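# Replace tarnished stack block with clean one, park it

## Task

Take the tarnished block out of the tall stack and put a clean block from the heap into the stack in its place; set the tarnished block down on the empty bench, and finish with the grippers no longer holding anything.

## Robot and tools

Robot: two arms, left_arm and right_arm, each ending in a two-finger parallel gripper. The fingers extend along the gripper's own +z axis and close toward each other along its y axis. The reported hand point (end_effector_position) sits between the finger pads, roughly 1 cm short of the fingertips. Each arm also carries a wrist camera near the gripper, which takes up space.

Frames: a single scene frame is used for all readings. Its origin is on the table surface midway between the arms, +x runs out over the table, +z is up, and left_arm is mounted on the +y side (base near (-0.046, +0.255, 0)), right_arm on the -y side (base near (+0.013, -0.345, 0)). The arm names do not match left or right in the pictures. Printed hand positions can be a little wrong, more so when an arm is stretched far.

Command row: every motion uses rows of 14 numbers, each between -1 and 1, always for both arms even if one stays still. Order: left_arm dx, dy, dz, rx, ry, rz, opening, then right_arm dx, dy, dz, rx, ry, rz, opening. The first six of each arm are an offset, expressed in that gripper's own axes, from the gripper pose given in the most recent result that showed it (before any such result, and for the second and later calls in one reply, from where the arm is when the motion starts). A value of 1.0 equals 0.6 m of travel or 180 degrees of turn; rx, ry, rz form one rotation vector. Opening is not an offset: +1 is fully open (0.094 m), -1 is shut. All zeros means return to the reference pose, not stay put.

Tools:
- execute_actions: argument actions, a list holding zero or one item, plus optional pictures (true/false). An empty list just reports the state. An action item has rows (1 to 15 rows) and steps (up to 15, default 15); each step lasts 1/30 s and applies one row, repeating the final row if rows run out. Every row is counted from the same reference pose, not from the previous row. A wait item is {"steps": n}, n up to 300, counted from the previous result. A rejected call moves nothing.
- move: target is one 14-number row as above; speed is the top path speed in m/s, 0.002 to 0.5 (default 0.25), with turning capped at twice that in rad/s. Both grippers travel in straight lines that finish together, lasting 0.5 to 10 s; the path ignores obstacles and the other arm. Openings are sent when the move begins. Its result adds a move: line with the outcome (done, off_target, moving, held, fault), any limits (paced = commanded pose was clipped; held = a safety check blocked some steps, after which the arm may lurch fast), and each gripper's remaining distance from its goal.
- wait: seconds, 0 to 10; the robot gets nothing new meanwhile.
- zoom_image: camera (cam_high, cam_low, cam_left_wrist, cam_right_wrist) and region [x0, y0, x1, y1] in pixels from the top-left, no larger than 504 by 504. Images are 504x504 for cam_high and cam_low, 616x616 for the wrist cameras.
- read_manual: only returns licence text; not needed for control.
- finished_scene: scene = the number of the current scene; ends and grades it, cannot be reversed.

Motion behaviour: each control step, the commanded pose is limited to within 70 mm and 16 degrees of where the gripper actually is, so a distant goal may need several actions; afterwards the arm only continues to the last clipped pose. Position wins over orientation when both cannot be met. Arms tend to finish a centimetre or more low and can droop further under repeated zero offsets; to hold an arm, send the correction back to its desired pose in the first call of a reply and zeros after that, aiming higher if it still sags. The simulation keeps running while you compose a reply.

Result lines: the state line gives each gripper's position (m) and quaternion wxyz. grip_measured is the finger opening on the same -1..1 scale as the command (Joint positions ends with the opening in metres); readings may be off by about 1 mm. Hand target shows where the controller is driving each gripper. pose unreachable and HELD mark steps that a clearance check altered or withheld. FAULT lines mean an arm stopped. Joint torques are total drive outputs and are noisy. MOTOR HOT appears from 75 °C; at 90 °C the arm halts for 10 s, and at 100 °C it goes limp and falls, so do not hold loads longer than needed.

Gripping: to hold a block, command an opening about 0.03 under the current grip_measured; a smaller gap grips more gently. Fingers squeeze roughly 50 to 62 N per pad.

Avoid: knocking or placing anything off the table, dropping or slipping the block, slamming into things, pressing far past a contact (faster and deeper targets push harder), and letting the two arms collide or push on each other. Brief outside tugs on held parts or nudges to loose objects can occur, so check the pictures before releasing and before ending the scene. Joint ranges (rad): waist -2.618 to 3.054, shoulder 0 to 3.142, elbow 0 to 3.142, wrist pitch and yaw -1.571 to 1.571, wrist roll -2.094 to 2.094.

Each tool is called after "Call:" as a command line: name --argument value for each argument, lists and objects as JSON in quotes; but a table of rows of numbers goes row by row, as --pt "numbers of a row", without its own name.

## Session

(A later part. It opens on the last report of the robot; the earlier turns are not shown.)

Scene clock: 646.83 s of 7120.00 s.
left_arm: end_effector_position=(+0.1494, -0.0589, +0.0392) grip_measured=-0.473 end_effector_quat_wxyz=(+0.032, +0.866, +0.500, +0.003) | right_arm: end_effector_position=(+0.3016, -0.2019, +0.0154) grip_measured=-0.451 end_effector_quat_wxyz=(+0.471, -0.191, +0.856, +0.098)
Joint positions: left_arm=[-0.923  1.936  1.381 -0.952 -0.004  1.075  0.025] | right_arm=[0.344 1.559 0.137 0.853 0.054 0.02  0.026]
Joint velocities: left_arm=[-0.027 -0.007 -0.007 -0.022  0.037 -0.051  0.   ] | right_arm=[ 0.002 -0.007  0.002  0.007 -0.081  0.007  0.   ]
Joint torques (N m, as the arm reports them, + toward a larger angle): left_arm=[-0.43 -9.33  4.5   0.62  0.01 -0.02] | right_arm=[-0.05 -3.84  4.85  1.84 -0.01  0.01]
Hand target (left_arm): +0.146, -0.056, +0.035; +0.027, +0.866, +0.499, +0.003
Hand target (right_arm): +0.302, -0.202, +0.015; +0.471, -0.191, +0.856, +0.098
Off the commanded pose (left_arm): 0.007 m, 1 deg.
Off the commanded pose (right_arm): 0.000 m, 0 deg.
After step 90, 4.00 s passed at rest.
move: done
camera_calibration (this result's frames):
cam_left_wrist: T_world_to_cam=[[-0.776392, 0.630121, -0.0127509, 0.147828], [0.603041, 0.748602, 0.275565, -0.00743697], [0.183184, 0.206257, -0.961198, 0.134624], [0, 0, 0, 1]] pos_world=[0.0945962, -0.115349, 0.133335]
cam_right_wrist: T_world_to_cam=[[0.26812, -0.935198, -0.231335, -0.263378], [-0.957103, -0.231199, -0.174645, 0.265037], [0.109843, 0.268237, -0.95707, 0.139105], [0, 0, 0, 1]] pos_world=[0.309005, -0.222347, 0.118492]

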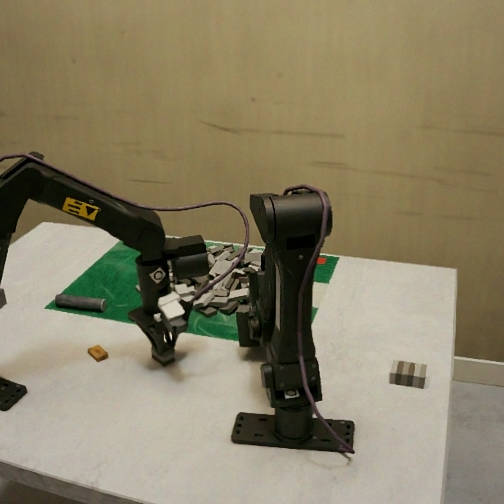

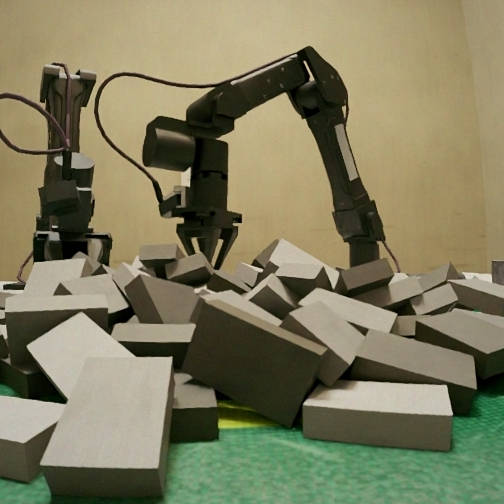

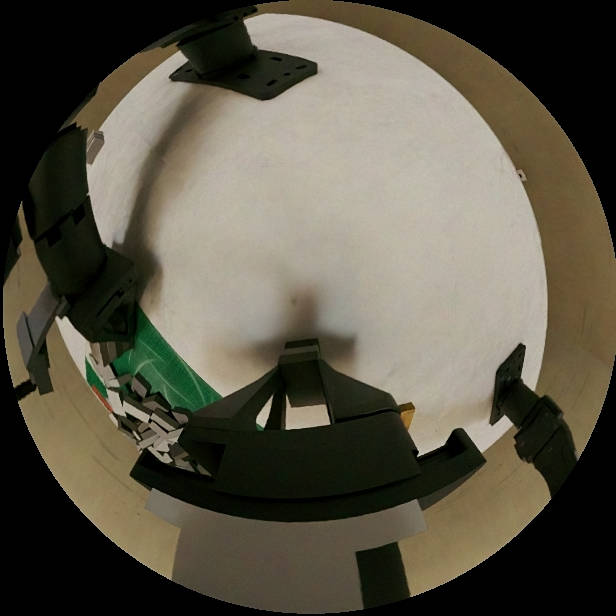

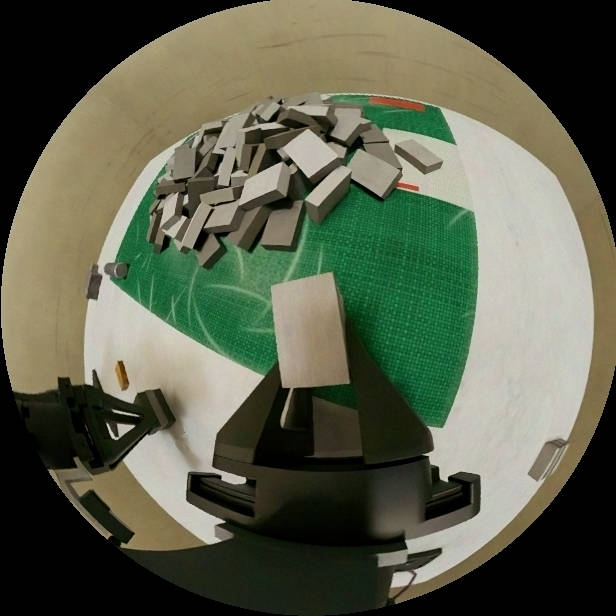

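Call:
move --target '[0,0,0,0,0,0,-0.2,0,0,0,0,0,0,-0.5]'

Call:
move --target '[0,-0.009,0.025,0,0,0,-0.2,0,0,0,0,0,0,-0.5]' --speed 0.015

Call:
zoom_image --camera "cam_left_wrist" --region '[240,290,360,410]'

Scene clock: 656.37 s of 7120.00 s.
left_arm: end_effector_position=(+0.1494, -0.0589, +0.0392) grip_measured=-0.202 end_effector_quat_wxyz=(+0.032, +0.866, +0.500, +0.003) | right_arm: end_effector_position=(+0.3016, -0.2019, +0.0154) grip_measured=-0.451 end_effector_quat_wxyz=(+0.471, -0.191, +0.856, +0.098)
Joint positions: left_arm=[-0.923  1.936  1.381 -0.952 -0.004  1.075  0.037] | right_arm=[0.344 1.559 0.137 0.853 0.054 0.02  0.026]
Joint velocities: left_arm=[ 0.002  0.022  0.017 -0.037  0.066  0.095 -0.   ] | right_arm=[ 0.012 -0.012 -0.002  0.11   0.007  0.037 -0.   ]
Joint torques (N m, as the arm reports them, + toward a larger angle): left_arm=[ 0.03 -9.22  6.33  0.52  0.02  0.02] | right_arm=[-0.02 -3.83  4.82  1.85 -0.01  0.02]
Hand target (left_arm): +0.149, -0.059, +0.039; +0.032, +0.866, +0.500, +0.003
Hand target (right_arm): +0.302, -0.202, +0.015; +0.471, -0.191, +0.856, +0.098
Off the commanded pose (left_arm): 0.000 m, 0 deg.
Off the commanded pose (right_arm): 0.000 m, 0 deg.
After step 90, 5.83 s passed at rest.
move: done
camera_calibration (this result's frames):
cam_left_wrist: T_world_to_cam=[[-0.776392, 0.630121, -0.0127509, 0.147828], [0.603041, 0.748602, 0.275565, -0.00743697], [0.183184, 0.206257, -0.961198, 0.134624], [0, 0, 0, 1]] pos_world=[0.0945962, -0.115349, 0.133335]
cam_right_wrist: T_world_to_cam=[[0.26812, -0.935198, -0.231335, -0.263378], [-0.957103, -0.231199, -0.174645, 0.265037], [0.109843, 0.268237, -0.95707, 0.139105], [0, 0, 0, 1]] pos_world=[0.309005, -0.222347, 0.118492]

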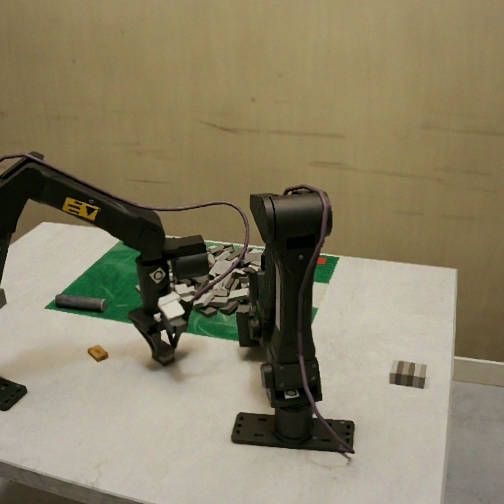

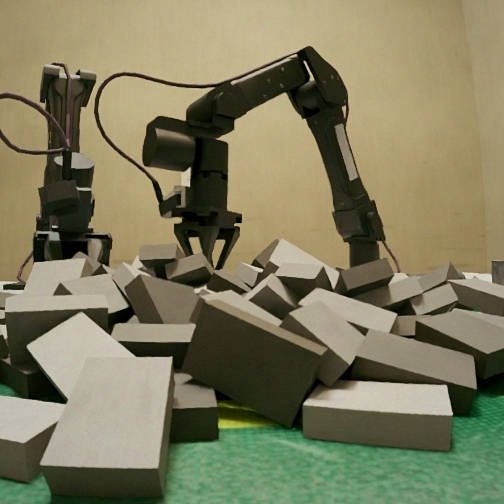

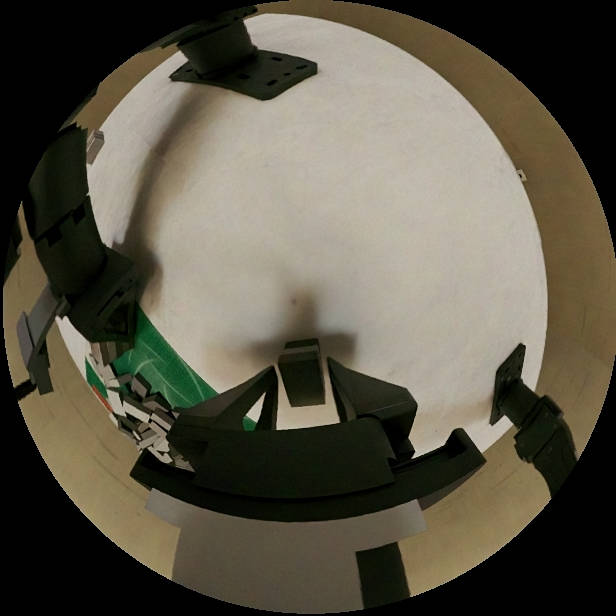

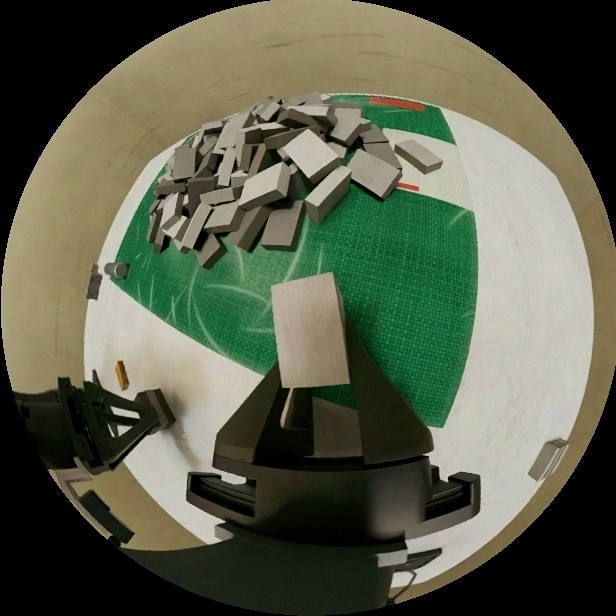

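Scene clock: 657.67 s of 7120.00 s.
left_arm: end_effector_position=(+0.1506, -0.0607, +0.0320) grip_measured=-0.202 end_effector_quat_wxyz=(+0.042, +0.865, +0.499, +0.003) | right_arm: end_effector_position=(+0.3016, -0.2019, +0.0154) grip_measured=-0.451 end_effector_quat_wxyz=(+0.471, -0.191, +0.856, +0.098)
Joint positions: left_arm=[-0.923  1.936  1.35  -0.901 -0.004  1.075  0.037] | right_arm=[0.344 1.559 0.137 0.853 0.054 0.02  0.026]
Joint velocities: left_arm=[-0.017 -0.012  0.012  0.037 -0.007 -0.037 -0.001] | right_arm=[ 0.017 -0.017  0.002 -0.007  0.066  0.037 -0.001]
Joint torques (N m, as the arm reports them, + toward a larger angle): left_arm=[-0.55 -8.77  4.22  0.63  0.02 -0.07] | right_arm=[-0.05 -3.82  4.81  1.85  0.    0.02]
Hand target (left_arm): +0.146, -0.057, +0.024; +0.032, +0.866, +0.500, +0.003
Hand target (right_arm): +0.302, -0.202, +0.015; +0.471, -0.191, +0.856, +0.098
Off the commanded pose (left_arm): 0.010 m, 1 deg.
Off the commanded pose (right_arm): 0.000 m, 0 deg.
move: done
camera_calibration (this result's frames):
cam_left_wrist: T_world_to_cam=[[-0.776185, 0.629749, -0.0308641, 0.150303], [0.600211, 0.752997, 0.269708, -0.00394196], [0.193089, 0.190819, -0.962447, 0.12546], [0, 0, 0, 1]] pos_world=[0.0948037, -0.115625, 0.126451]
cam_right_wrist: T_world_to_cam=[[0.26812, -0.935198, -0.231335, -0.263378], [-0.957103, -0.231199, -0.174645, 0.265037], [0.109843, 0.268237, -0.95707, 0.139105], [0, 0, 0, 1]] pos_world=[0.309005, -0.222347, 0.118492]

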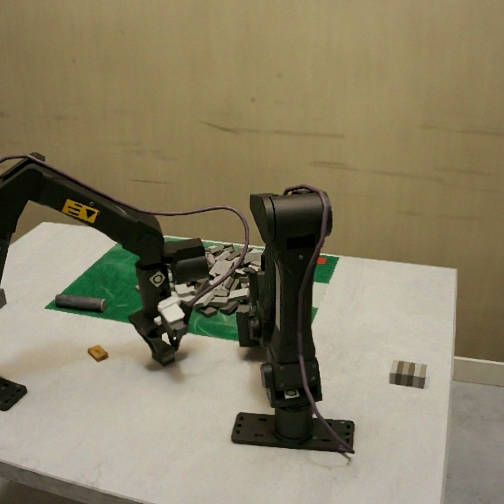

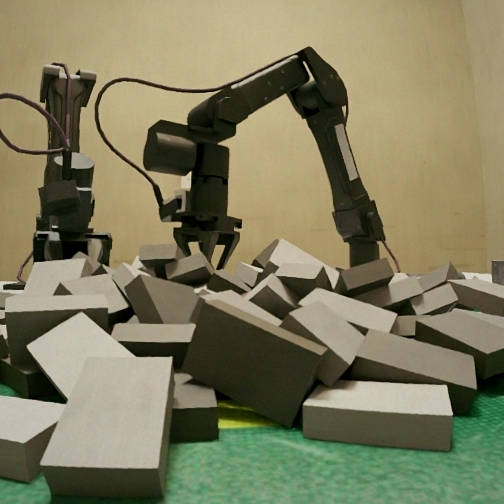

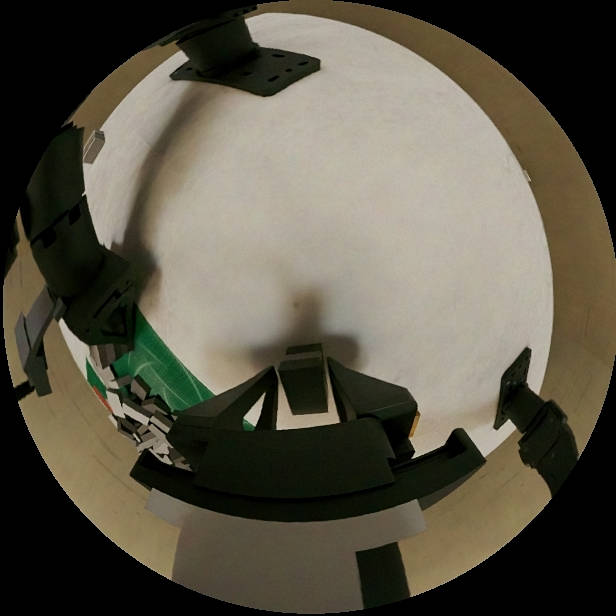

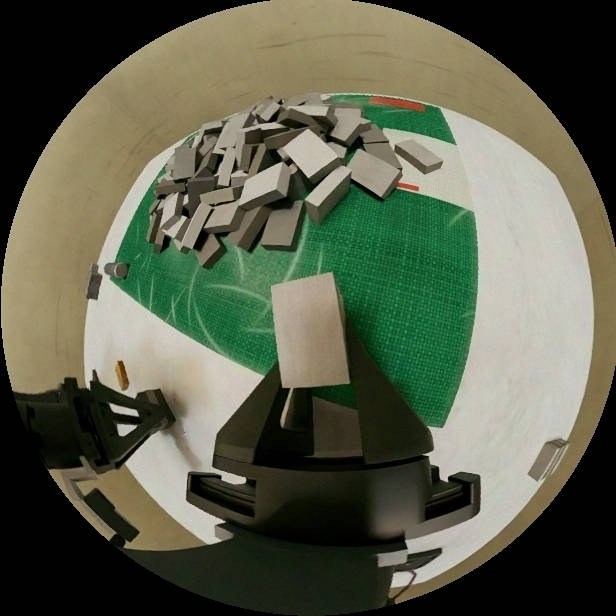

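Region (240, 290, 360, 410) of cam_left_wrist's 616x616 image, scaled by 4.200, with more detail than that image has.

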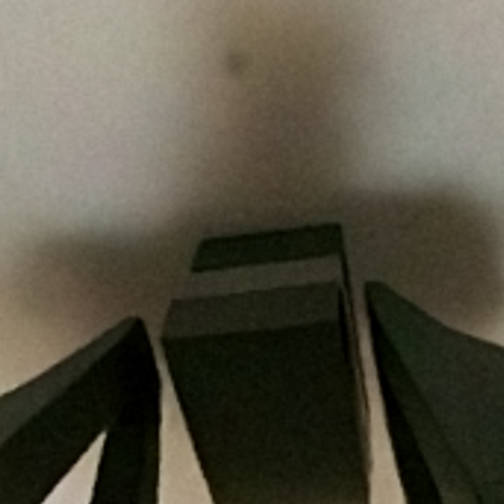

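Call:
move --target '[0,0,-0.09,0,0,0,0.3,0,0,0,0,0,0,-0.5]' --speed 0.06

Call:
move --target '[0.06,-0.31,0,0,0,0,-1,0,0,0,0,0,0,-0.5]' --speed 0.15

Call:
execute_actions --actions '[{"rows":[[0,0,0,0,0,0,-1,-0.01,0,-0.002,0,-0.005,0,-0.5],[0,0,0,0,0,0,-1,-0.02,0,-0.004,0,-0.01,0,-0.5],[0,0,0,0,0,0,-1,-0.03,0,-0.006,0,-0.015,0.001,-0.5],[0,0,0,0,0,0,-1,-0.04,0,-0.008,0,-0.02,0.001,-0.5],[0,0,0,0,0,0,-1,-0.05,-0.001,-0.01,0,-0.025,0.002,-0.5],[0,0,0,0,0,0,-1,-0.06,-0.001,-0.012,0,-0.03,0.002,-0.5],[0,0,0,0,0,0,-1,-0.07,-0.001,-0.014,0,-0.035,0.002,-0.5],[0,0,0,0,0,0,-1,-0.08,-0.001,-0.016,0,-0.04,0.003,-0.5],[0,0,0,0,0,0,-1,-0.09,-0.002,-0.018,0,-0.045,0.003,-0.5],[0,0,0,0,0,0,-1,-0.098,-0.002,-0.02,0,-0.05,0.004,-0.5],[0,0,0,0,0,0,-1,-0.105,-0.002,-0.023,0,-0.055,0.004,-0.5],[0,0,0,0,0,0,-1,-0.112,-0.002,-0.026,0,-0.057,0.004,-0.5],[0,0,0,0,0,0,-1,-0.12,-0.002,-0.03,0,-0.057,0.004,-0.5]]}]' --pictures false

Call:
wait --seconds 0.6

Scene clock: 670.37 s of 7120.00 s.
left_arm: end_effector_position=(+0.1467, -0.0544, +0.0743) grip_measured=+0.298 end_effector_quat_wxyz=(+0.033, +0.866, +0.500, +0.003) | right_arm: end_effector_position=(+0.3016, -0.2019, +0.0154) grip_measured=-0.451 end_effector_quat_wxyz=(+0.471, -0.191, +0.856, +0.098)
Joint positions: left_arm=[-0.923  1.882  1.451 -1.074 -0.004  1.075  0.061] | right_arm=[0.344 1.559 0.137 0.853 0.054 0.02  0.026]
Joint velocities: left_arm=[-0.007  0.002  0.002 -0.022 -0.051  0.007  0.001] | right_arm=[ 0.007 -0.012  0.002 -0.037 -0.022  0.066 -0.   ]
Joint torques (N m, as the arm reports them, + toward a larger angle): left_arm=[-0.03 -9.81  8.74  0.35  0.02  0.01] | right_arm=[-0.03 -3.81  4.87  1.86 -0.01  0.02]
Hand target (left_arm): +0.148, -0.057, +0.086; +0.042, +0.865, +0.499, +0.003
Hand target (right_arm): +0.302, -0.202, +0.015; +0.471, -0.191, +0.856, +0.098
Off the commanded pose (left_arm): 0.012 m, 1 deg.
Off the commanded pose (right_arm): 0.000 m, 0 deg.
After step 90, 8.30 s passed at rest.
move: off_target (left_arm)
camera_calibration (this result's frames):
cam_left_wrist: T_world_to_cam=[[-0.776393, 0.630087, -0.0143165, 0.14341], [0.602713, 0.748921, 0.275417, -0.0187851], [0.184259, 0.205203, -0.961218, 0.167639], [0, 0, 0, 1]] pos_world=[0.0917754, -0.110692, 0.168364]
cam_right_wrist: T_world_to_cam=[[0.26812, -0.935198, -0.231335, -0.263378], [-0.957103, -0.231199, -0.174645, 0.265037], [0.109843, 0.268237, -0.95707, 0.139105], [0, 0, 0, 1]] pos_world=[0.309005, -0.222347, 0.118492]

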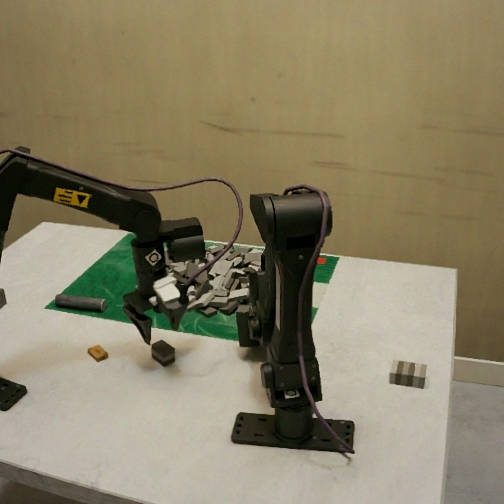

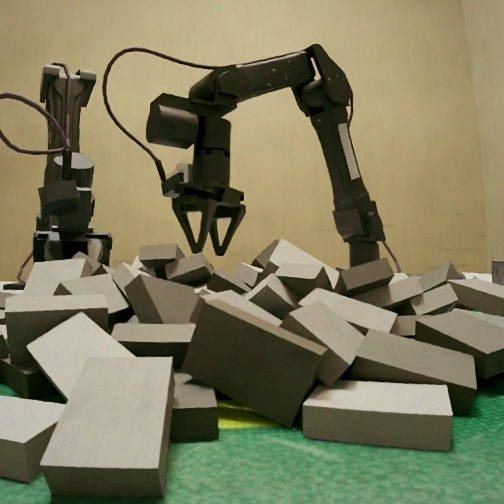

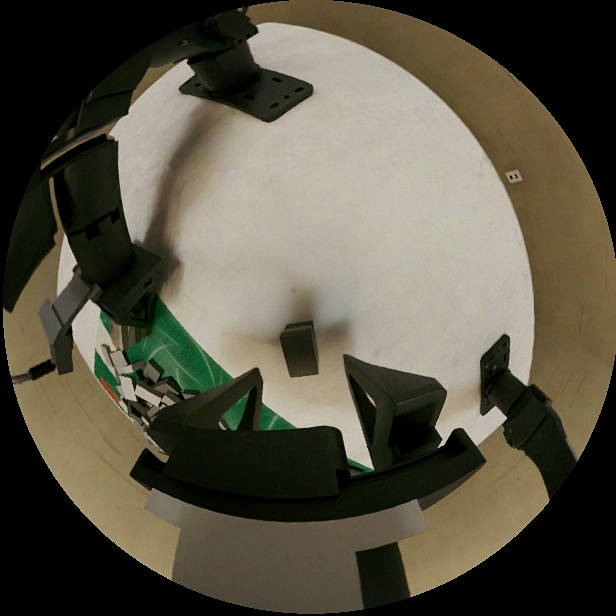

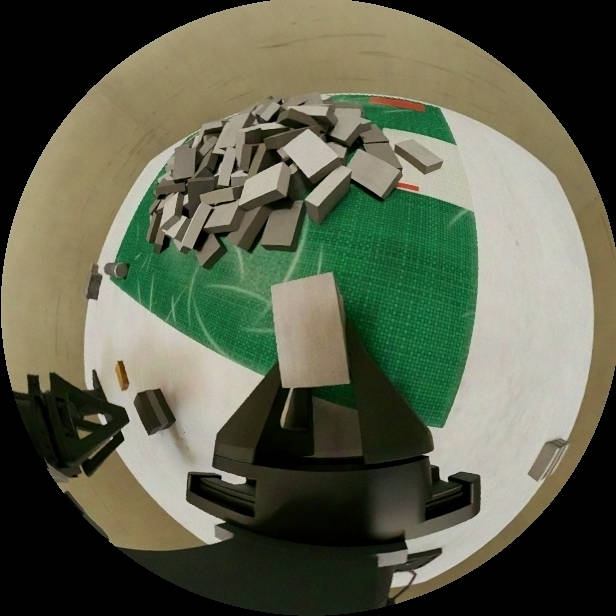

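Scene clock: 672.17 s of 7120.00 s.
left_arm: end_effector_position=(+0.0093, +0.0623, +0.0633) grip_measured=-0.993 end_effector_quat_wxyz=(+0.040, +0.866, +0.499, -0.003) | right_arm: end_effector_position=(+0.3016, -0.2019, +0.0154) grip_measured=-0.451 end_effector_quat_wxyz=(+0.471, -0.191, +0.856, +0.098)
Joint positions: left_arm=[-1.216  1.247  0.775 -1.02  -0.016  0.783  0.   ] | right_arm=[0.344 1.559 0.137 0.853 0.054 0.02  0.026]
Joint velocities: left_arm=[-0.007  0.007 -0.037  0.022  0.022 -0.051  0.   ] | right_arm=[-0.022 -0.007 -0.002  0.022  0.007  0.007 -0.   ]
Joint torques (N m, as the arm reports them, + toward a larger angle): left_arm=[-0.91 -4.64  4.65  0.39 -0.04 -0.09] | right_arm=[-0.02 -3.8   4.8   1.84 -0.01  0.01]
Hand target (left_arm): +0.006, +0.071, +0.061; +0.032, +0.866, +0.499, +0.002
Hand target (right_arm): +0.302, -0.202, +0.015; +0.471, -0.191, +0.856, +0.098
Off the commanded pose (left_arm): 0.009 m, 1 deg.
Off the commanded pose (right_arm): 0.000 m, 0 deg.
move: done
camera_calibration (this result's frames):
cam_left_wrist: T_world_to_cam=[[-0.775518, 0.63088, -0.0237068, -0.0364041], [0.604558, 0.752932, 0.260006, -0.0195469], [0.181882, 0.187307, -0.965316, 0.159864], [0, 0, 0, 1]] pos_world=[-0.0454913, 0.00774034, 0.158539]
cam_right_wrist: T_world_to_cam=[[0.26812, -0.935198, -0.231335, -0.263378], [-0.957103, -0.231199, -0.174645, 0.265037], [0.109843, 0.268237, -0.95707, 0.139105], [0, 0, 0, 1]] pos_world=[0.309005, -0.222347, 0.118492]

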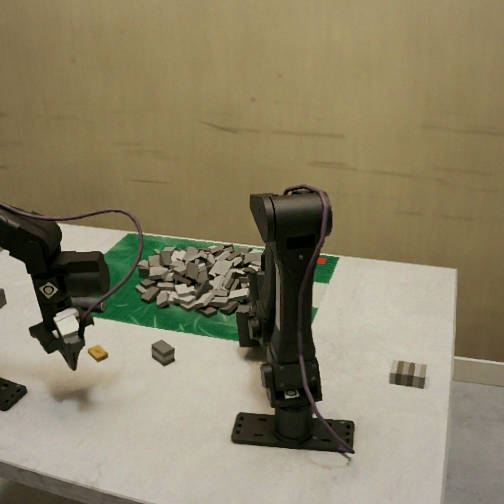

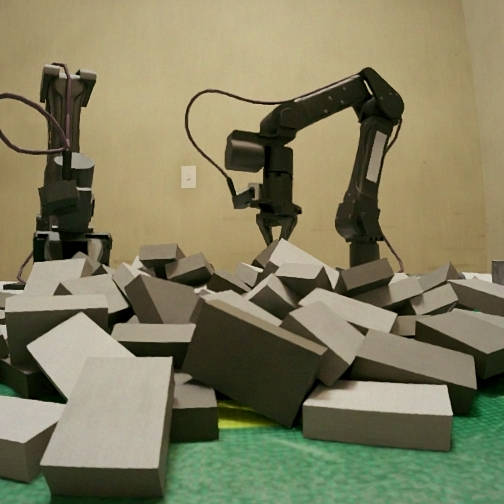

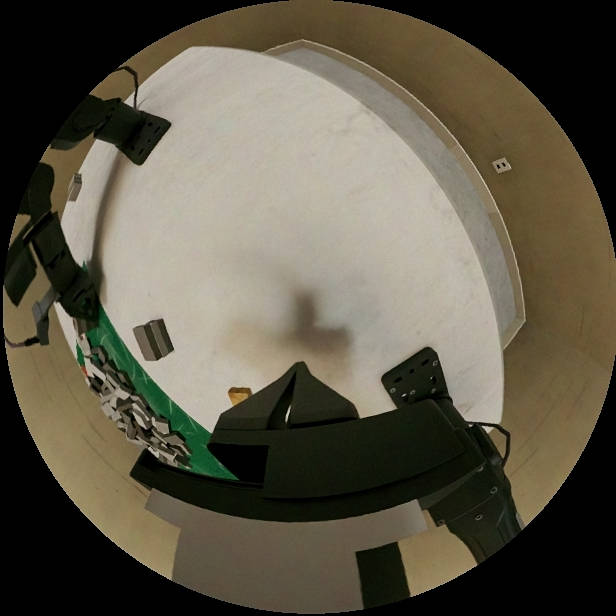

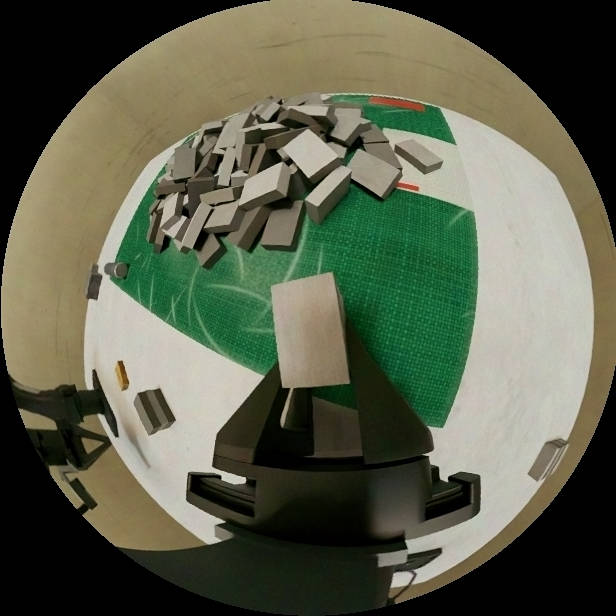

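Scene clock: 672.67 s of 7120.00 s.
left_arm: end_effector_position=(+0.0093, +0.0623, +0.0633) grip_measured=-0.993 end_effector_quat_wxyz=(+0.040, +0.866, +0.499, -0.003) | right_arm: end_effector_position=(+0.2988, -0.2034, +0.0377) grip_measured=-0.451 end_effector_quat_wxyz=(+0.479, -0.189, +0.851, +0.100)
Joint positions: left_arm=[-1.216  1.247  0.775 -1.02  -0.016  0.783  0.   ] | right_arm=[0.344 1.369 0.145 0.675 0.054 0.02  0.026]
Joint velocities: left_arm=[-0.007  0.002  0.017 -0.022 -0.007  0.022 -0.   ] | right_arm=[ 0.012 -0.442  0.11  -0.271 -0.051 -0.007 -0.001]
Joint torques (N m, as the arm reports them, + toward a larger angle): left_arm=[ 0.08 -3.27  6.54  0.55  0.01  0.01] | right_arm=[-0.37 -5.55  9.87  2.79 -0.04  0.03]
Hand target (left_arm): +0.009, +0.062, +0.063; +0.040, +0.866, +0.499, -0.003
Hand target (right_arm): +0.321, -0.193, +0.086; +0.544, -0.176, +0.812, +0.118
Off the commanded pose (left_arm): 0.000 m, 0 deg.
Off the commanded pose (right_arm): 0.055 m, 9 deg.
Steps of this call (steps 1 to 15: all 15 steps of this action). Readings (end_effector_position):
1: left_arm (+0.0093, +0.0623, +0.0633) | right_arm (+0.3016, -0.2019, +0.0153)
2: left_arm (+0.0093, +0.0623, +0.0633) | right_arm (+0.3015, -0.2020, +0.0154)
4: left_arm (+0.0093, +0.0623, +0.0633) | right_arm (+0.3005, -0.2025, +0.0162)
8: left_arm (+0.0093, +0.0623, +0.0633) | right_arm (+0.2974, -0.2042, +0.0187)
15: the state above

Scene clock: 673.27 s of 7120.00 s.
left_arm: end_effector_position=(+0.0093, +0.0623, +0.0633) grip_measured=-0.993 end_effector_quat_wxyz=(+0.040, +0.866, +0.499, -0.003) | right_arm: end_effector_position=(+0.2982, -0.2037, +0.0385) grip_measured=-0.451 end_effector_quat_wxyz=(+0.474, -0.190, +0.854, +0.099)
Joint positions: left_arm=[-1.216  1.247  0.775 -1.02  -0.016  0.783  0.   ] | right_arm=[0.344 1.346 0.156 0.628 0.054 0.02  0.026]
Joint velocities: left_arm=[ 0.007 -0.032 -0.002  0.037 -0.051 -0.022  0.001] | right_arm=[-0.027 -0.002 -0.007 -0.037 -0.037 -0.037 -0.001]
Joint torques (N m, as the arm reports them, + toward a larger angle): left_arm=[ 0.07 -3.28  6.5   0.55  0.01  0.02] | right_arm=[-0.4  -5.79  9.57  2.79 -0.04  0.03]
Hand target (left_arm): +0.009, +0.062, +0.063; +0.040, +0.866, +0.499, -0.003
Hand target (right_arm): +0.321, -0.193, +0.086; +0.545, -0.176, +0.812, +0.118
Off the commanded pose (left_arm): 0.000 m, 0 deg.
Off the commanded pose (right_arm): 0.055 m, 10 deg.
Steps of this call (steps 1 to 18: nothing new was sent). Readings (end_effector_position):
1: left_arm (+0.0093, +0.0623, +0.0633) | right_arm (+0.2997, -0.2029, +0.0409)
2: left_arm (+0.0093, +0.0623, +0.0633) | right_arm (+0.3008, -0.2023, +0.0435)
4: left_arm (+0.0093, +0.0623, +0.0633) | right_arm (+0.3019, -0.2018, +0.0454)
8: left_arm (+0.0093, +0.0623, +0.0633) | right_arm (+0.3000, -0.2028, +0.0417)
18: the state above
camera_calibration (this result's frames):
cam_left_wrist: T_world_to_cam=[[-0.775759, 0.630584, -0.0236939, -0.0363843], [0.604279, 0.753166, 0.259979, -0.0195571], [0.181784, 0.187363, -0.965324, 0.159862], [0, 0, 0, 1]] pos_world=[-0.0454679, 0.0077208, 0.158541]
cam_right_wrist: T_world_to_cam=[[0.269528, -0.934452, -0.232711, -0.259018], [-0.956024, -0.230627, -0.181191, 0.26548], [0.115645, 0.271313, -0.955518, 0.160887], [0, 0, 0, 1]] pos_world=[0.305012, -0.224464, 0.141556]

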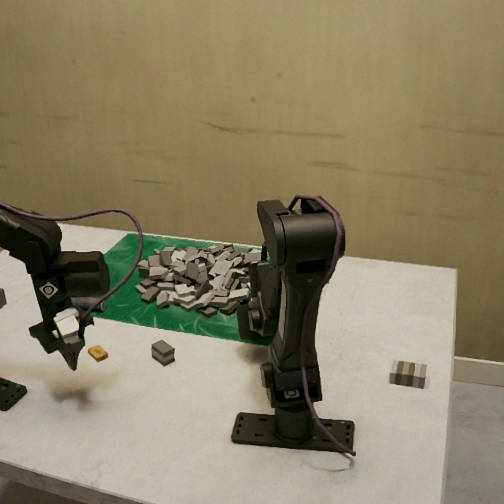

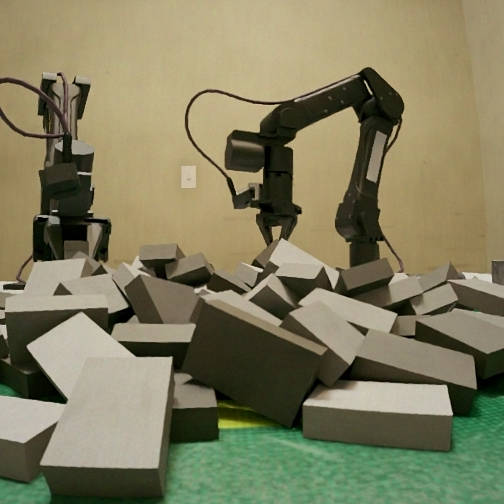

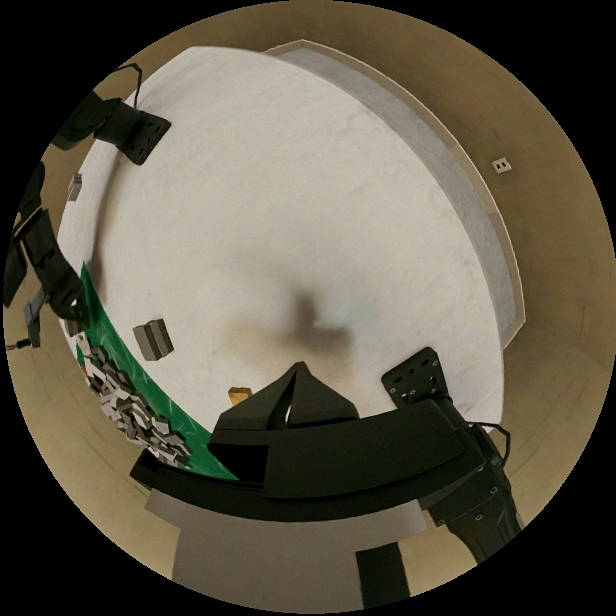

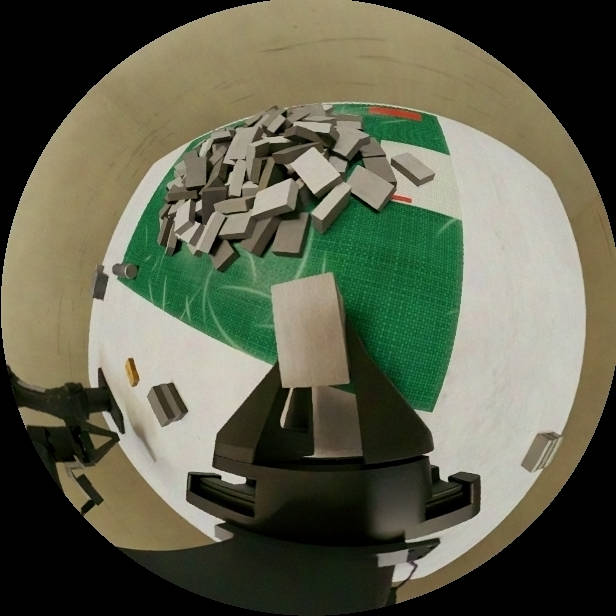

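Call:
execute_actions --actions '[{"rows":[[0,0,0,0,0,0,-1,-0.091,-0.002,-0.007,0,-0.055,0.004,-0.5],[0,0,0,0,0,0,-1,-0.093,-0.002,-0.008,0,-0.055,0.004,-0.5],[0,0,0,0,0,0,-1,-0.096,-0.002,-0.008,0,-0.055,0.004,-0.5],[0,0,0,0,0,0,-1,-0.099,-0.002,-0.009,0,-0.055,0.004,-0.5],[0,0,0,0,0,0,-1,-0.102,-0.002,-0.01,0,-0.055,0.004,-0.5],[0,0,0,0,0,0,-1,-0.105,-0.002,-0.011,0,-0.055,0.004,-0.5],[0,0,0,0,0,0,-1,-0.108,-0.002,-0.011,0,-0.055,0.004,-0.5],[0,0,0,0,0,0,-1,-0.111,-0.002,-0.012,0,-0.055,0.004,-0.5],[0,0,0,0,0,0,-1,-0.114,-0.002,-0.013,0,-0.055,0.004,-0.5],[0,0,0,0,0,0,-1,-0.117,-0.002,-0.014,0,-0.055,0.004,-0.5],[0,0,0,0,0,0,-1,-0.12,-0.002,-0.014,0,-0.055,0.004,-0.5],[0,0,0,0,0,0,-1,-0.122,-0.002,-0.015,0,-0.055,0.004,-0.5]]}]' --pictures false

Call:
execute_actions --actions '[{"steps":15}]' --pictures false

Call:
execute_actions --actions '[{"rows":[[0,0,0,0,0,0,-1,-0.092,-0.002,-0.007,0,-0.056,0.004,-0.5],[0,0,0,0,0,0,-1,-0.094,-0.002,-0.008,0,-0.056,0.004,-0.5],[0,0,0,0,0,0,-1,-0.096,-0.002,-0.008,0,-0.056,0.004,-0.5],[0,0,0,0,0,0,-1,-0.099,-0.002,-0.009,0,-0.056,0.004,-0.5],[0,0,0,0,0,0,-1,-0.102,-0.002,-0.01,0,-0.056,0.004,-0.5],[0,0,0,0,0,0,-1,-0.105,-0.002,-0.011,0,-0.056,0.004,-0.5],[0,0,0,0,0,0,-1,-0.108,-0.002,-0.011,0,-0.056,0.004,-0.5],[0,0,0,0,0,0,-1,-0.111,-0.002,-0.012,0,-0.056,0.004,-0.5],[0,0,0,0,0,0,-1,-0.114,-0.002,-0.013,0,-0.056,0.004,-0.5],[0,0,0,0,0,0,-1,-0.117,-0.002,-0.014,0,-0.056,0.004,-0.5],[0,0,0,0,0,0,-1,-0.12,-0.002,-0.014,0,-0.056,0.004,-0.5],[0,0,0,0,0,0,-1,-0.122,-0.002,-0.015,0,-0.056,0.004,-0.5]]}]' --pictures false

Call:
execute_actions --actions '[{"steps":18}]' --pictures false

Scene clock: 694.33 s of 7120.00 s.
left_arm: end_effector_position=(+0.0093, +0.0623, +0.0633) grip_measured=-0.993 end_effector_quat_wxyz=(+0.040, +0.866, +0.499, -0.003) | right_arm: end_effector_position=(+0.3044, -0.2003, +0.0609) grip_measured=-0.451 end_effector_quat_wxyz=(+0.483, -0.189, +0.849, +0.102)
Joint positions: left_arm=[-1.216  1.247  0.775 -1.02  -0.016  0.783  0.   ] | right_arm=[0.344 1.246 0.208 0.499 0.053 0.02  0.026]
Joint velocities: left_arm=[-0.007 -0.007  0.007  0.081 -0.022  0.007  0.001] | right_arm=[ 0.012 -0.042  0.056 -0.154 -0.007  0.007  0.   ]
Joint torques (N m, as the arm reports them, + toward a larger angle): left_arm=[ 0.07 -3.27  6.53  0.54  0.01  0.01] | right_arm=[-0.51 -5.73 10.59  2.57 -0.05  0.02]
Hand target (left_arm): +0.009, +0.062, +0.063; +0.040, +0.866, +0.499, -0.003
Hand target (right_arm): +0.324, -0.192, +0.106; +0.544, -0.176, +0.812, +0.118
Off the commanded pose (left_arm): 0.000 m, 0 deg.
Off the commanded pose (right_arm): 0.051 m, 9 deg.
Steps of this call (steps 1 to 90: nothing new was sent; then 17.57 s passed at rest; steps 91 to 105: all 15 steps of this action). Readings (end_effector_position):
91: left_arm (+0.0093, +0.0623, +0.0633) | right_arm (+0.2981, -0.2038, +0.0385)
92: left_arm (+0.0093, +0.0623, +0.0633) | right_arm (+0.2978, -0.2039, +0.0388)
94: left_arm (+0.0093, +0.0623, +0.0633) | right_arm (+0.2972, -0.2043, +0.0398)
98: left_arm (+0.0093, +0.0623, +0.0633) | right_arm (+0.2979, -0.2038, +0.0455)
105: the state above

Scene clock: 694.83 s of 7120.00 s.
left_arm: end_effector_position=(+0.0093, +0.0623, +0.0633) grip_measured=-0.993 end_effector_quat_wxyz=(+0.040, +0.866, +0.499, -0.003) | right_arm: end_effector_position=(+0.3015, -0.2019, +0.0553) grip_measured=-0.451 end_effector_quat_wxyz=(+0.471, -0.191, +0.856, +0.098)
Joint positions: left_arm=[-1.216  1.247  0.775 -1.02  -0.016  0.783  0.   ] | right_arm=[0.344 1.245 0.211 0.467 0.053 0.02  0.026]
Joint velocities: left_arm=[-0.017  0.012  0.012 -0.051 -0.066 -0.007 -0.001] | right_arm=[ 0.012 -0.007  0.007 -0.066 -0.022  0.022 -0.002]
Joint torques (N m, as the arm reports them, + toward a larger angle): left_arm=[ 0.04 -3.25  6.52  0.55  0.01  0.01] | right_arm=[-0.52 -5.72 10.58  2.84 -0.05  0.01]
Hand target (left_arm): +0.009, +0.062, +0.063; +0.040, +0.866, +0.499, -0.003
Hand target (right_arm): +0.324, -0.192, +0.106; +0.544, -0.176, +0.812, +0.118
Off the commanded pose (left_arm): 0.000 m, 0 deg.
Off the commanded pose (right_arm): 0.057 m, 10 deg.
Steps of this call (steps 1 to 15: nothing new was sent). Readings (end_effector_position):
1: left_arm (+0.0093, +0.0623, +0.0633) | right_arm (+0.3047, -0.2002, +0.0614)
2: left_arm (+0.0093, +0.0623, +0.0633) | right_arm (+0.3046, -0.2002, +0.0611)
4: left_arm (+0.0093, +0.0623, +0.0633) | right_arm (+0.3037, -0.2007, +0.0593)
8: left_arm (+0.0093, +0.0623, +0.0633) | right_arm (+0.3020, -0.2016, +0.0563)
15: the state above

Scene clock: 695.33 s of 7120.00 s.
left_arm: end_effector_position=(+0.0093, +0.0623, +0.0633) grip_measured=-0.993 end_effector_quat_wxyz=(+0.040, +0.866, +0.499, -0.003) | right_arm: end_effector_position=(+0.3074, -0.1988, +0.0747) grip_measured=-0.451 end_effector_quat_wxyz=(+0.479, -0.189, +0.851, +0.100)
Joint positions: left_arm=[-1.216  1.247  0.775 -1.02  -0.016  0.783  0.   ] | right_arm=[0.344 1.185 0.264 0.372 0.053 0.02  0.026]
Joint velocities: left_arm=[-0.007  0.017 -0.017  0.007 -0.022 -0.066 -0.   ] | right_arm=[ 0.002 -0.017  0.095  0.022  0.007  0.007 -0.001]
Joint torques (N m, as the arm reports them, + toward a larger angle): left_arm=[ 0.06 -3.3   6.54  0.55  0.02  0.03] | right_arm=[-0.49 -5.73 11.09  2.63 -0.04  0.02]
Hand target (left_arm): +0.009, +0.062, +0.063; +0.040, +0.866, +0.499, -0.003
Hand target (right_arm): +0.327, -0.191, +0.123; +0.543, -0.176, +0.812, +0.118
Off the commanded pose (left_arm): 0.000 m, 0 deg.
Off the commanded pose (right_arm): 0.053 m, 9 deg.
Steps of this call (steps 1 to 15: all 15 steps of this action). Readings (end_effector_position):
1: left_arm (+0.0093, +0.0623, +0.0633) | right_arm (+0.3014, -0.2019, +0.0552)
2: left_arm (+0.0093, +0.0623, +0.0633) | right_arm (+0.3013, -0.2020, +0.0551)
4: left_arm (+0.0093, +0.0623, +0.0633) | right_arm (+0.3008, -0.2023, +0.0545)
8: left_arm (+0.0093, +0.0623, +0.0633) | right_arm (+0.3000, -0.2027, +0.0573)
15: the state above

Scene clock: 695.93 s of 7120.00 s.
left_arm: end_effector_position=(+0.0093, +0.0623, +0.0633) grip_measured=-0.993 end_effector_quat_wxyz=(+0.040, +0.866, +0.499, -0.003) | right_arm: end_effector_position=(+0.3052, -0.1999, +0.0707) grip_measured=-0.451 end_effector_quat_wxyz=(+0.469, -0.191, +0.857, +0.098)
Joint positions: left_arm=[-1.216  1.247  0.775 -1.02  -0.016  0.783  0.   ] | right_arm=[0.344 1.185 0.267 0.346 0.053 0.02  0.026]
Joint velocities: left_arm=[-0.017  0.012 -0.002 -0.037  0.051 -0.066 -0.001] | right_arm=[-0.012 -0.007  0.002  0.022 -0.007 -0.066 -0.001]
Joint torques (N m, as the arm reports them, + toward a larger angle): left_arm=[ 0.05 -3.28  6.55  0.55  0.01  0.02] | right_arm=[-0.47 -5.57 11.19  2.79 -0.06  0.02]
Hand target (left_arm): +0.009, +0.062, +0.063; +0.040, +0.866, +0.499, -0.003
Hand target (right_arm): +0.327, -0.191, +0.123; +0.543, -0.176, +0.812, +0.118
Off the commanded pose (left_arm): 0.000 m, 0 deg.
Off the commanded pose (right_arm): 0.058 m, 10 deg.
Steps of this call (steps 1 to 18: nothing new was sent). Readings (end_effector_position):
1: left_arm (+0.0093, +0.0623, +0.0633) | right_arm (+0.3079, -0.1985, +0.0756)
2: left_arm (+0.0093, +0.0623, +0.0633) | right_arm (+0.3080, -0.1984, +0.0758)
4: left_arm (+0.0093, +0.0623, +0.0633) | right_arm (+0.3074, -0.1988, +0.0746)
8: left_arm (+0.0093, +0.0623, +0.0633) | right_arm (+0.3058, -0.1996, +0.0718)
18: the state above

Call:
execute_actions --actions '[{"rows":[[0,0,0,0,0,0,-1,-0.096,0.004,-0.012,-0.002,-0.058,0.003,-0.5],[0,0,0,0,0,0,-1,-0.096,0.01,-0.012,-0.005,-0.058,0.002,-0.5],[0,0,0,0,0,0,-1,-0.096,0.018,-0.012,-0.009,-0.058,0,-0.5],[0,0,0,0,0,0,-1,-0.096,0.026,-0.012,-0.013,-0.058,-0.002,-0.5],[0,0,0,0,0,0,-1,-0.096,0.034,-0.013,-0.017,-0.058,-0.004,-0.5],[0,0,0,0,0,0,-1,-0.096,0.042,-0.013,-0.021,-0.058,-0.005,-0.5],[0,0,0,0,0,0,-1,-0.095,0.05,-0.013,-0.025,-0.058,-0.007,-0.5],[0,0,0,0,0,0,-1,-0.095,0.058,-0.014,-0.029,-0.058,-0.009,-0.5],[0,0,0,0,0,0,-1,-0.095,0.066,-0.014,-0.033,-0.058,-0.011,-0.5],[0,0,0,0,0,0,-1,-0.094,0.074,-0.015,-0.037,-0.058,-0.012,-0.5],[0,0,0,0,0,0,-1,-0.094,0.082,-0.015,-0.041,-0.058,-0.014,-0.5],[0,0,0,0,0,0,-1,-0.094,0.09,-0.016,-0.045,-0.058,-0.016,-0.5],[0,0,0,0,0,0,-1,-0.093,0.096,-0.017,-0.048,-0.058,-0.018,-0.5],[0,0,0,0,0,0,-1,-0.093,0.102,-0.017,-0.051,-0.058,-0.019,-0.5]]}]' --pictures false

Call:
execute_actions --actions '[{"steps":12}]' --pictures false

Call:
execute_actions --actions '[{"rows":[[0,0,0,0,0,0,-1,-0.096,0.004,-0.012,-0.002,-0.058,0.003,-0.5],[0,0,0,0,0,0,-1,-0.096,0.01,-0.012,-0.005,-0.058,0.002,-0.5],[0,0,0,0,0,0,-1,-0.096,0.018,-0.012,-0.009,-0.058,0,-0.5],[0,0,0,0,0,0,-1,-0.096,0.026,-0.012,-0.013,-0.058,-0.002,-0.5],[0,0,0,0,0,0,-1,-0.096,0.034,-0.013,-0.017,-0.058,-0.004,-0.5],[0,0,0,0,0,0,-1,-0.096,0.042,-0.013,-0.021,-0.058,-0.005,-0.5],[0,0,0,0,0,0,-1,-0.095,0.05,-0.013,-0.025,-0.058,-0.007,-0.5],[0,0,0,0,0,0,-1,-0.095,0.058,-0.014,-0.029,-0.058,-0.009,-0.5],[0,0,0,0,0,0,-1,-0.095,0.066,-0.014,-0.033,-0.058,-0.011,-0.5],[0,0,0,0,0,0,-1,-0.094,0.074,-0.015,-0.037,-0.058,-0.012,-0.5],[0,0,0,0,0,0,-1,-0.094,0.082,-0.015,-0.041,-0.058,-0.014,-0.5],[0,0,0,0,0,0,-1,-0.094,0.09,-0.016,-0.045,-0.058,-0.016,-0.5],[0,0,0,0,0,0,-1,-0.093,0.096,-0.017,-0.048,-0.058,-0.018,-0.5],[0,0,0,0,0,0,-1,-0.093,0.102,-0.017,-0.051,-0.058,-0.019,-0.5]]}]' --pictures false

Call:
execute_actions --actions '[{"steps":15}]' --pictures false

Scene clock: 721.60 s of 7120.00 s.
left_arm: end_effector_position=(+0.0093, +0.0623, +0.0633) grip_measured=-0.993 end_effector_quat_wxyz=(+0.040, +0.866, +0.499, -0.003) | right_arm: end_effector_position=(+0.2791, -0.1575, +0.0695) grip_measured=-0.451 end_effector_quat_wxyz=(+0.457, -0.254, +0.841, +0.136)
Joint positions: left_arm=[-1.216  1.247  0.775 -1.02  -0.016  0.783  0.   ] | right_arm=[0.493 1.185 0.267 0.341 0.045 0.025 0.026]
Joint velocities: left_arm=[-0.002 -0.002  0.007 -0.051 -0.081 -0.007  0.001] | right_arm=[ 0.232 -0.002 -0.002  0.007 -0.125 -0.066 -0.001]
Joint torques (N m, as the arm reports them, + toward a larger angle): left_arm=[ 0.08 -3.23  6.51  0.55  0.    0.02] | right_arm=[ 0.29 -5.69 11.28  2.81  0.1   0.09]
Hand target (left_arm): +0.009, +0.062, +0.063; +0.040, +0.866, +0.499, -0.003
Hand target (right_arm): +0.294, -0.137, +0.123; +0.529, -0.243, +0.795, +0.170
Off the commanded pose (left_arm): 0.000 m, 0 deg.
Off the commanded pose (right_arm): 0.061 m, 11 deg.
Steps of this call (steps 1 to 90: nothing new was sent; then 22.17 s passed at rest; steps 91 to 105: all 15 steps of this action). Readings (end_effector_position):
91: left_arm (+0.0093, +0.0623, +0.0633) | right_arm (+0.3052, -0.1999, +0.0706)
92: left_arm (+0.0093, +0.0623, +0.0633) | right_arm (+0.3051, -0.2000, +0.0705)
94: left_arm (+0.0093, +0.0623, +0.0633) | right_arm (+0.3039, -0.1981, +0.0701)
98: left_arm (+0.0093, +0.0623, +0.0633) | right_arm (+0.2958, -0.1838, +0.0695)
105: the state above

Scene clock: 722.00 s of 7120.00 s.
left_arm: end_effector_position=(+0.0093, +0.0623, +0.0633) grip_measured=-0.993 end_effector_quat_wxyz=(+0.040, +0.866, +0.499, -0.003) | right_arm: end_effector_position=(+0.2765, -0.1540, +0.0695) grip_measured=-0.451 end_effector_quat_wxyz=(+0.456, -0.259, +0.840, +0.140)
Joint positions: left_arm=[-1.216  1.247  0.775 -1.02  -0.016  0.783  0.   ] | right_arm=[0.504 1.185 0.267 0.341 0.041 0.026 0.026]
Joint velocities: left_arm=[-0.002  0.007 -0.032 -0.051 -0.066  0.022 -0.001] | right_arm=[ 0.002 -0.007  0.017  0.022 -0.022  0.007 -0.001]
Joint torques (N m, as the arm reports them, + toward a larger angle): left_arm=[ 0.08 -3.3   6.53  0.55  0.    0.02] | right_arm=[ 0.62 -5.7  11.25  2.81  0.    0.07]
Hand target (left_arm): +0.009, +0.062, +0.063; +0.040, +0.866, +0.499, -0.003
Hand target (right_arm): +0.294, -0.137, +0.123; +0.529, -0.243, +0.795, +0.170
Off the commanded pose (left_arm): 0.000 m, 0 deg.
Off the commanded pose (right_arm): 0.061 m, 11 deg.
Steps of this call (steps 1 to 12: nothing new was sent). Readings (end_effector_position):
1: left_arm (+0.0093, +0.0623, +0.0633) | right_arm (+0.2776, -0.1555, +0.0695)
2: left_arm (+0.0093, +0.0623, +0.0633) | right_arm (+0.2768, -0.1543, +0.0695)
4: left_arm (+0.0093, +0.0623, +0.0633) | right_arm (+0.2765, -0.1540, +0.0695)
8: left_arm (+0.0093, +0.0623, +0.0633) | right_arm (+0.2765, -0.1540, +0.0695)
12: the state above

Scene clock: 722.50 s of 7120.00 s.
left_arm: end_effector_position=(+0.0093, +0.0623, +0.0633) grip_measured=-0.993 end_effector_quat_wxyz=(+0.040, +0.866, +0.499, -0.003) | right_arm: end_effector_position=(+0.2440, -0.1168, +0.0701) grip_measured=-0.451 end_effector_quat_wxyz=(+0.442, -0.320, +0.819, +0.178)
Joint positions: left_arm=[-1.216  1.247  0.775 -1.02  -0.016  0.783  0.   ] | right_arm=[0.652 1.177 0.267 0.333 0.033 0.033 0.026]
Joint velocities: left_arm=[-0.007 -0.012  0.017  0.007  0.007  0.007  0.001] | right_arm=[ 0.256  0.002  0.022 -0.007 -0.051  0.022  0.   ]
Joint torques (N m, as the arm reports them, + toward a larger angle): left_arm=[ 0.1  -3.28  6.55  0.54  0.01  0.02] | right_arm=[ 0.25 -5.4  11.34  2.82  0.08  0.16]
Hand target (left_arm): +0.009, +0.062, +0.063; +0.040, +0.866, +0.499, -0.003
Hand target (right_arm): +0.256, -0.094, +0.123; +0.510, -0.306, +0.774, +0.218
Off the commanded pose (left_arm): 0.000 m, 0 deg.
Off the commanded pose (right_arm): 0.060 m, 11 deg.
Steps of this call (steps 1 to 15: all 15 steps of this action). Readings (end_effector_position):
1: left_arm (+0.0093, +0.0623, +0.0633) | right_arm (+0.2765, -0.1540, +0.0694)
2: left_arm (+0.0093, +0.0623, +0.0633) | right_arm (+0.2764, -0.1541, +0.0692)
4: left_arm (+0.0093, +0.0623, +0.0633) | right_arm (+0.2749, -0.1525, +0.0688)
8: left_arm (+0.0093, +0.0623, +0.0633) | right_arm (+0.2648, -0.1400, +0.0695)
15: the state above

Scene clock: 723.00 s of 7120.00 s.
left_arm: end_effector_position=(+0.0093, +0.0623, +0.0633) grip_measured=-0.993 end_effector_quat_wxyz=(+0.040, +0.866, +0.499, -0.003) | right_arm: end_effector_position=(+0.2410, -0.1137, +0.0701) grip_measured=-0.450 end_effector_quat_wxyz=(+0.440, -0.324, +0.817, +0.183)
Joint positions: left_arm=[-1.216  1.247  0.775 -1.02  -0.016  0.783  0.   ] | right_arm=[0.663 1.177 0.267 0.333 0.029 0.035 0.026]
Joint velocities: left_arm=[-0.002 -0.017 -0.002 -0.007  0.007 -0.125  0.001] | right_arm=[-0.017  0.007 -0.022 -0.007  0.007 -0.037 -0.001]
Joint torques (N m, as the arm reports them, + toward a larger angle): left_arm=[ 0.09 -3.24  6.52  0.55  0.02  0.01] | right_arm=[ 0.6  -5.4  11.29  2.82  0.02  0.1 ]
Hand target (left_arm): +0.009, +0.062, +0.063; +0.040, +0.866, +0.499, -0.003
Hand target (right_arm): +0.256, -0.094, +0.123; +0.510, -0.306, +0.774, +0.218
Off the commanded pose (left_arm): 0.000 m, 0 deg.
Off the commanded pose (right_arm): 0.060 m, 11 deg.
Steps of this call (steps 1 to 15: nothing new was sent). Readings (end_effector_position):
1: left_arm (+0.0093, +0.0623, +0.0633) | right_arm (+0.2422, -0.1149, +0.0701)
2: left_arm (+0.0093, +0.0623, +0.0633) | right_arm (+0.2412, -0.1139, +0.0701)
4: left_arm (+0.0093, +0.0623, +0.0633) | right_arm (+0.2410, -0.1137, +0.0701)
8: left_arm (+0.0093, +0.0623, +0.0633) | right_arm (+0.2410, -0.1137, +0.0701)
15: the state above


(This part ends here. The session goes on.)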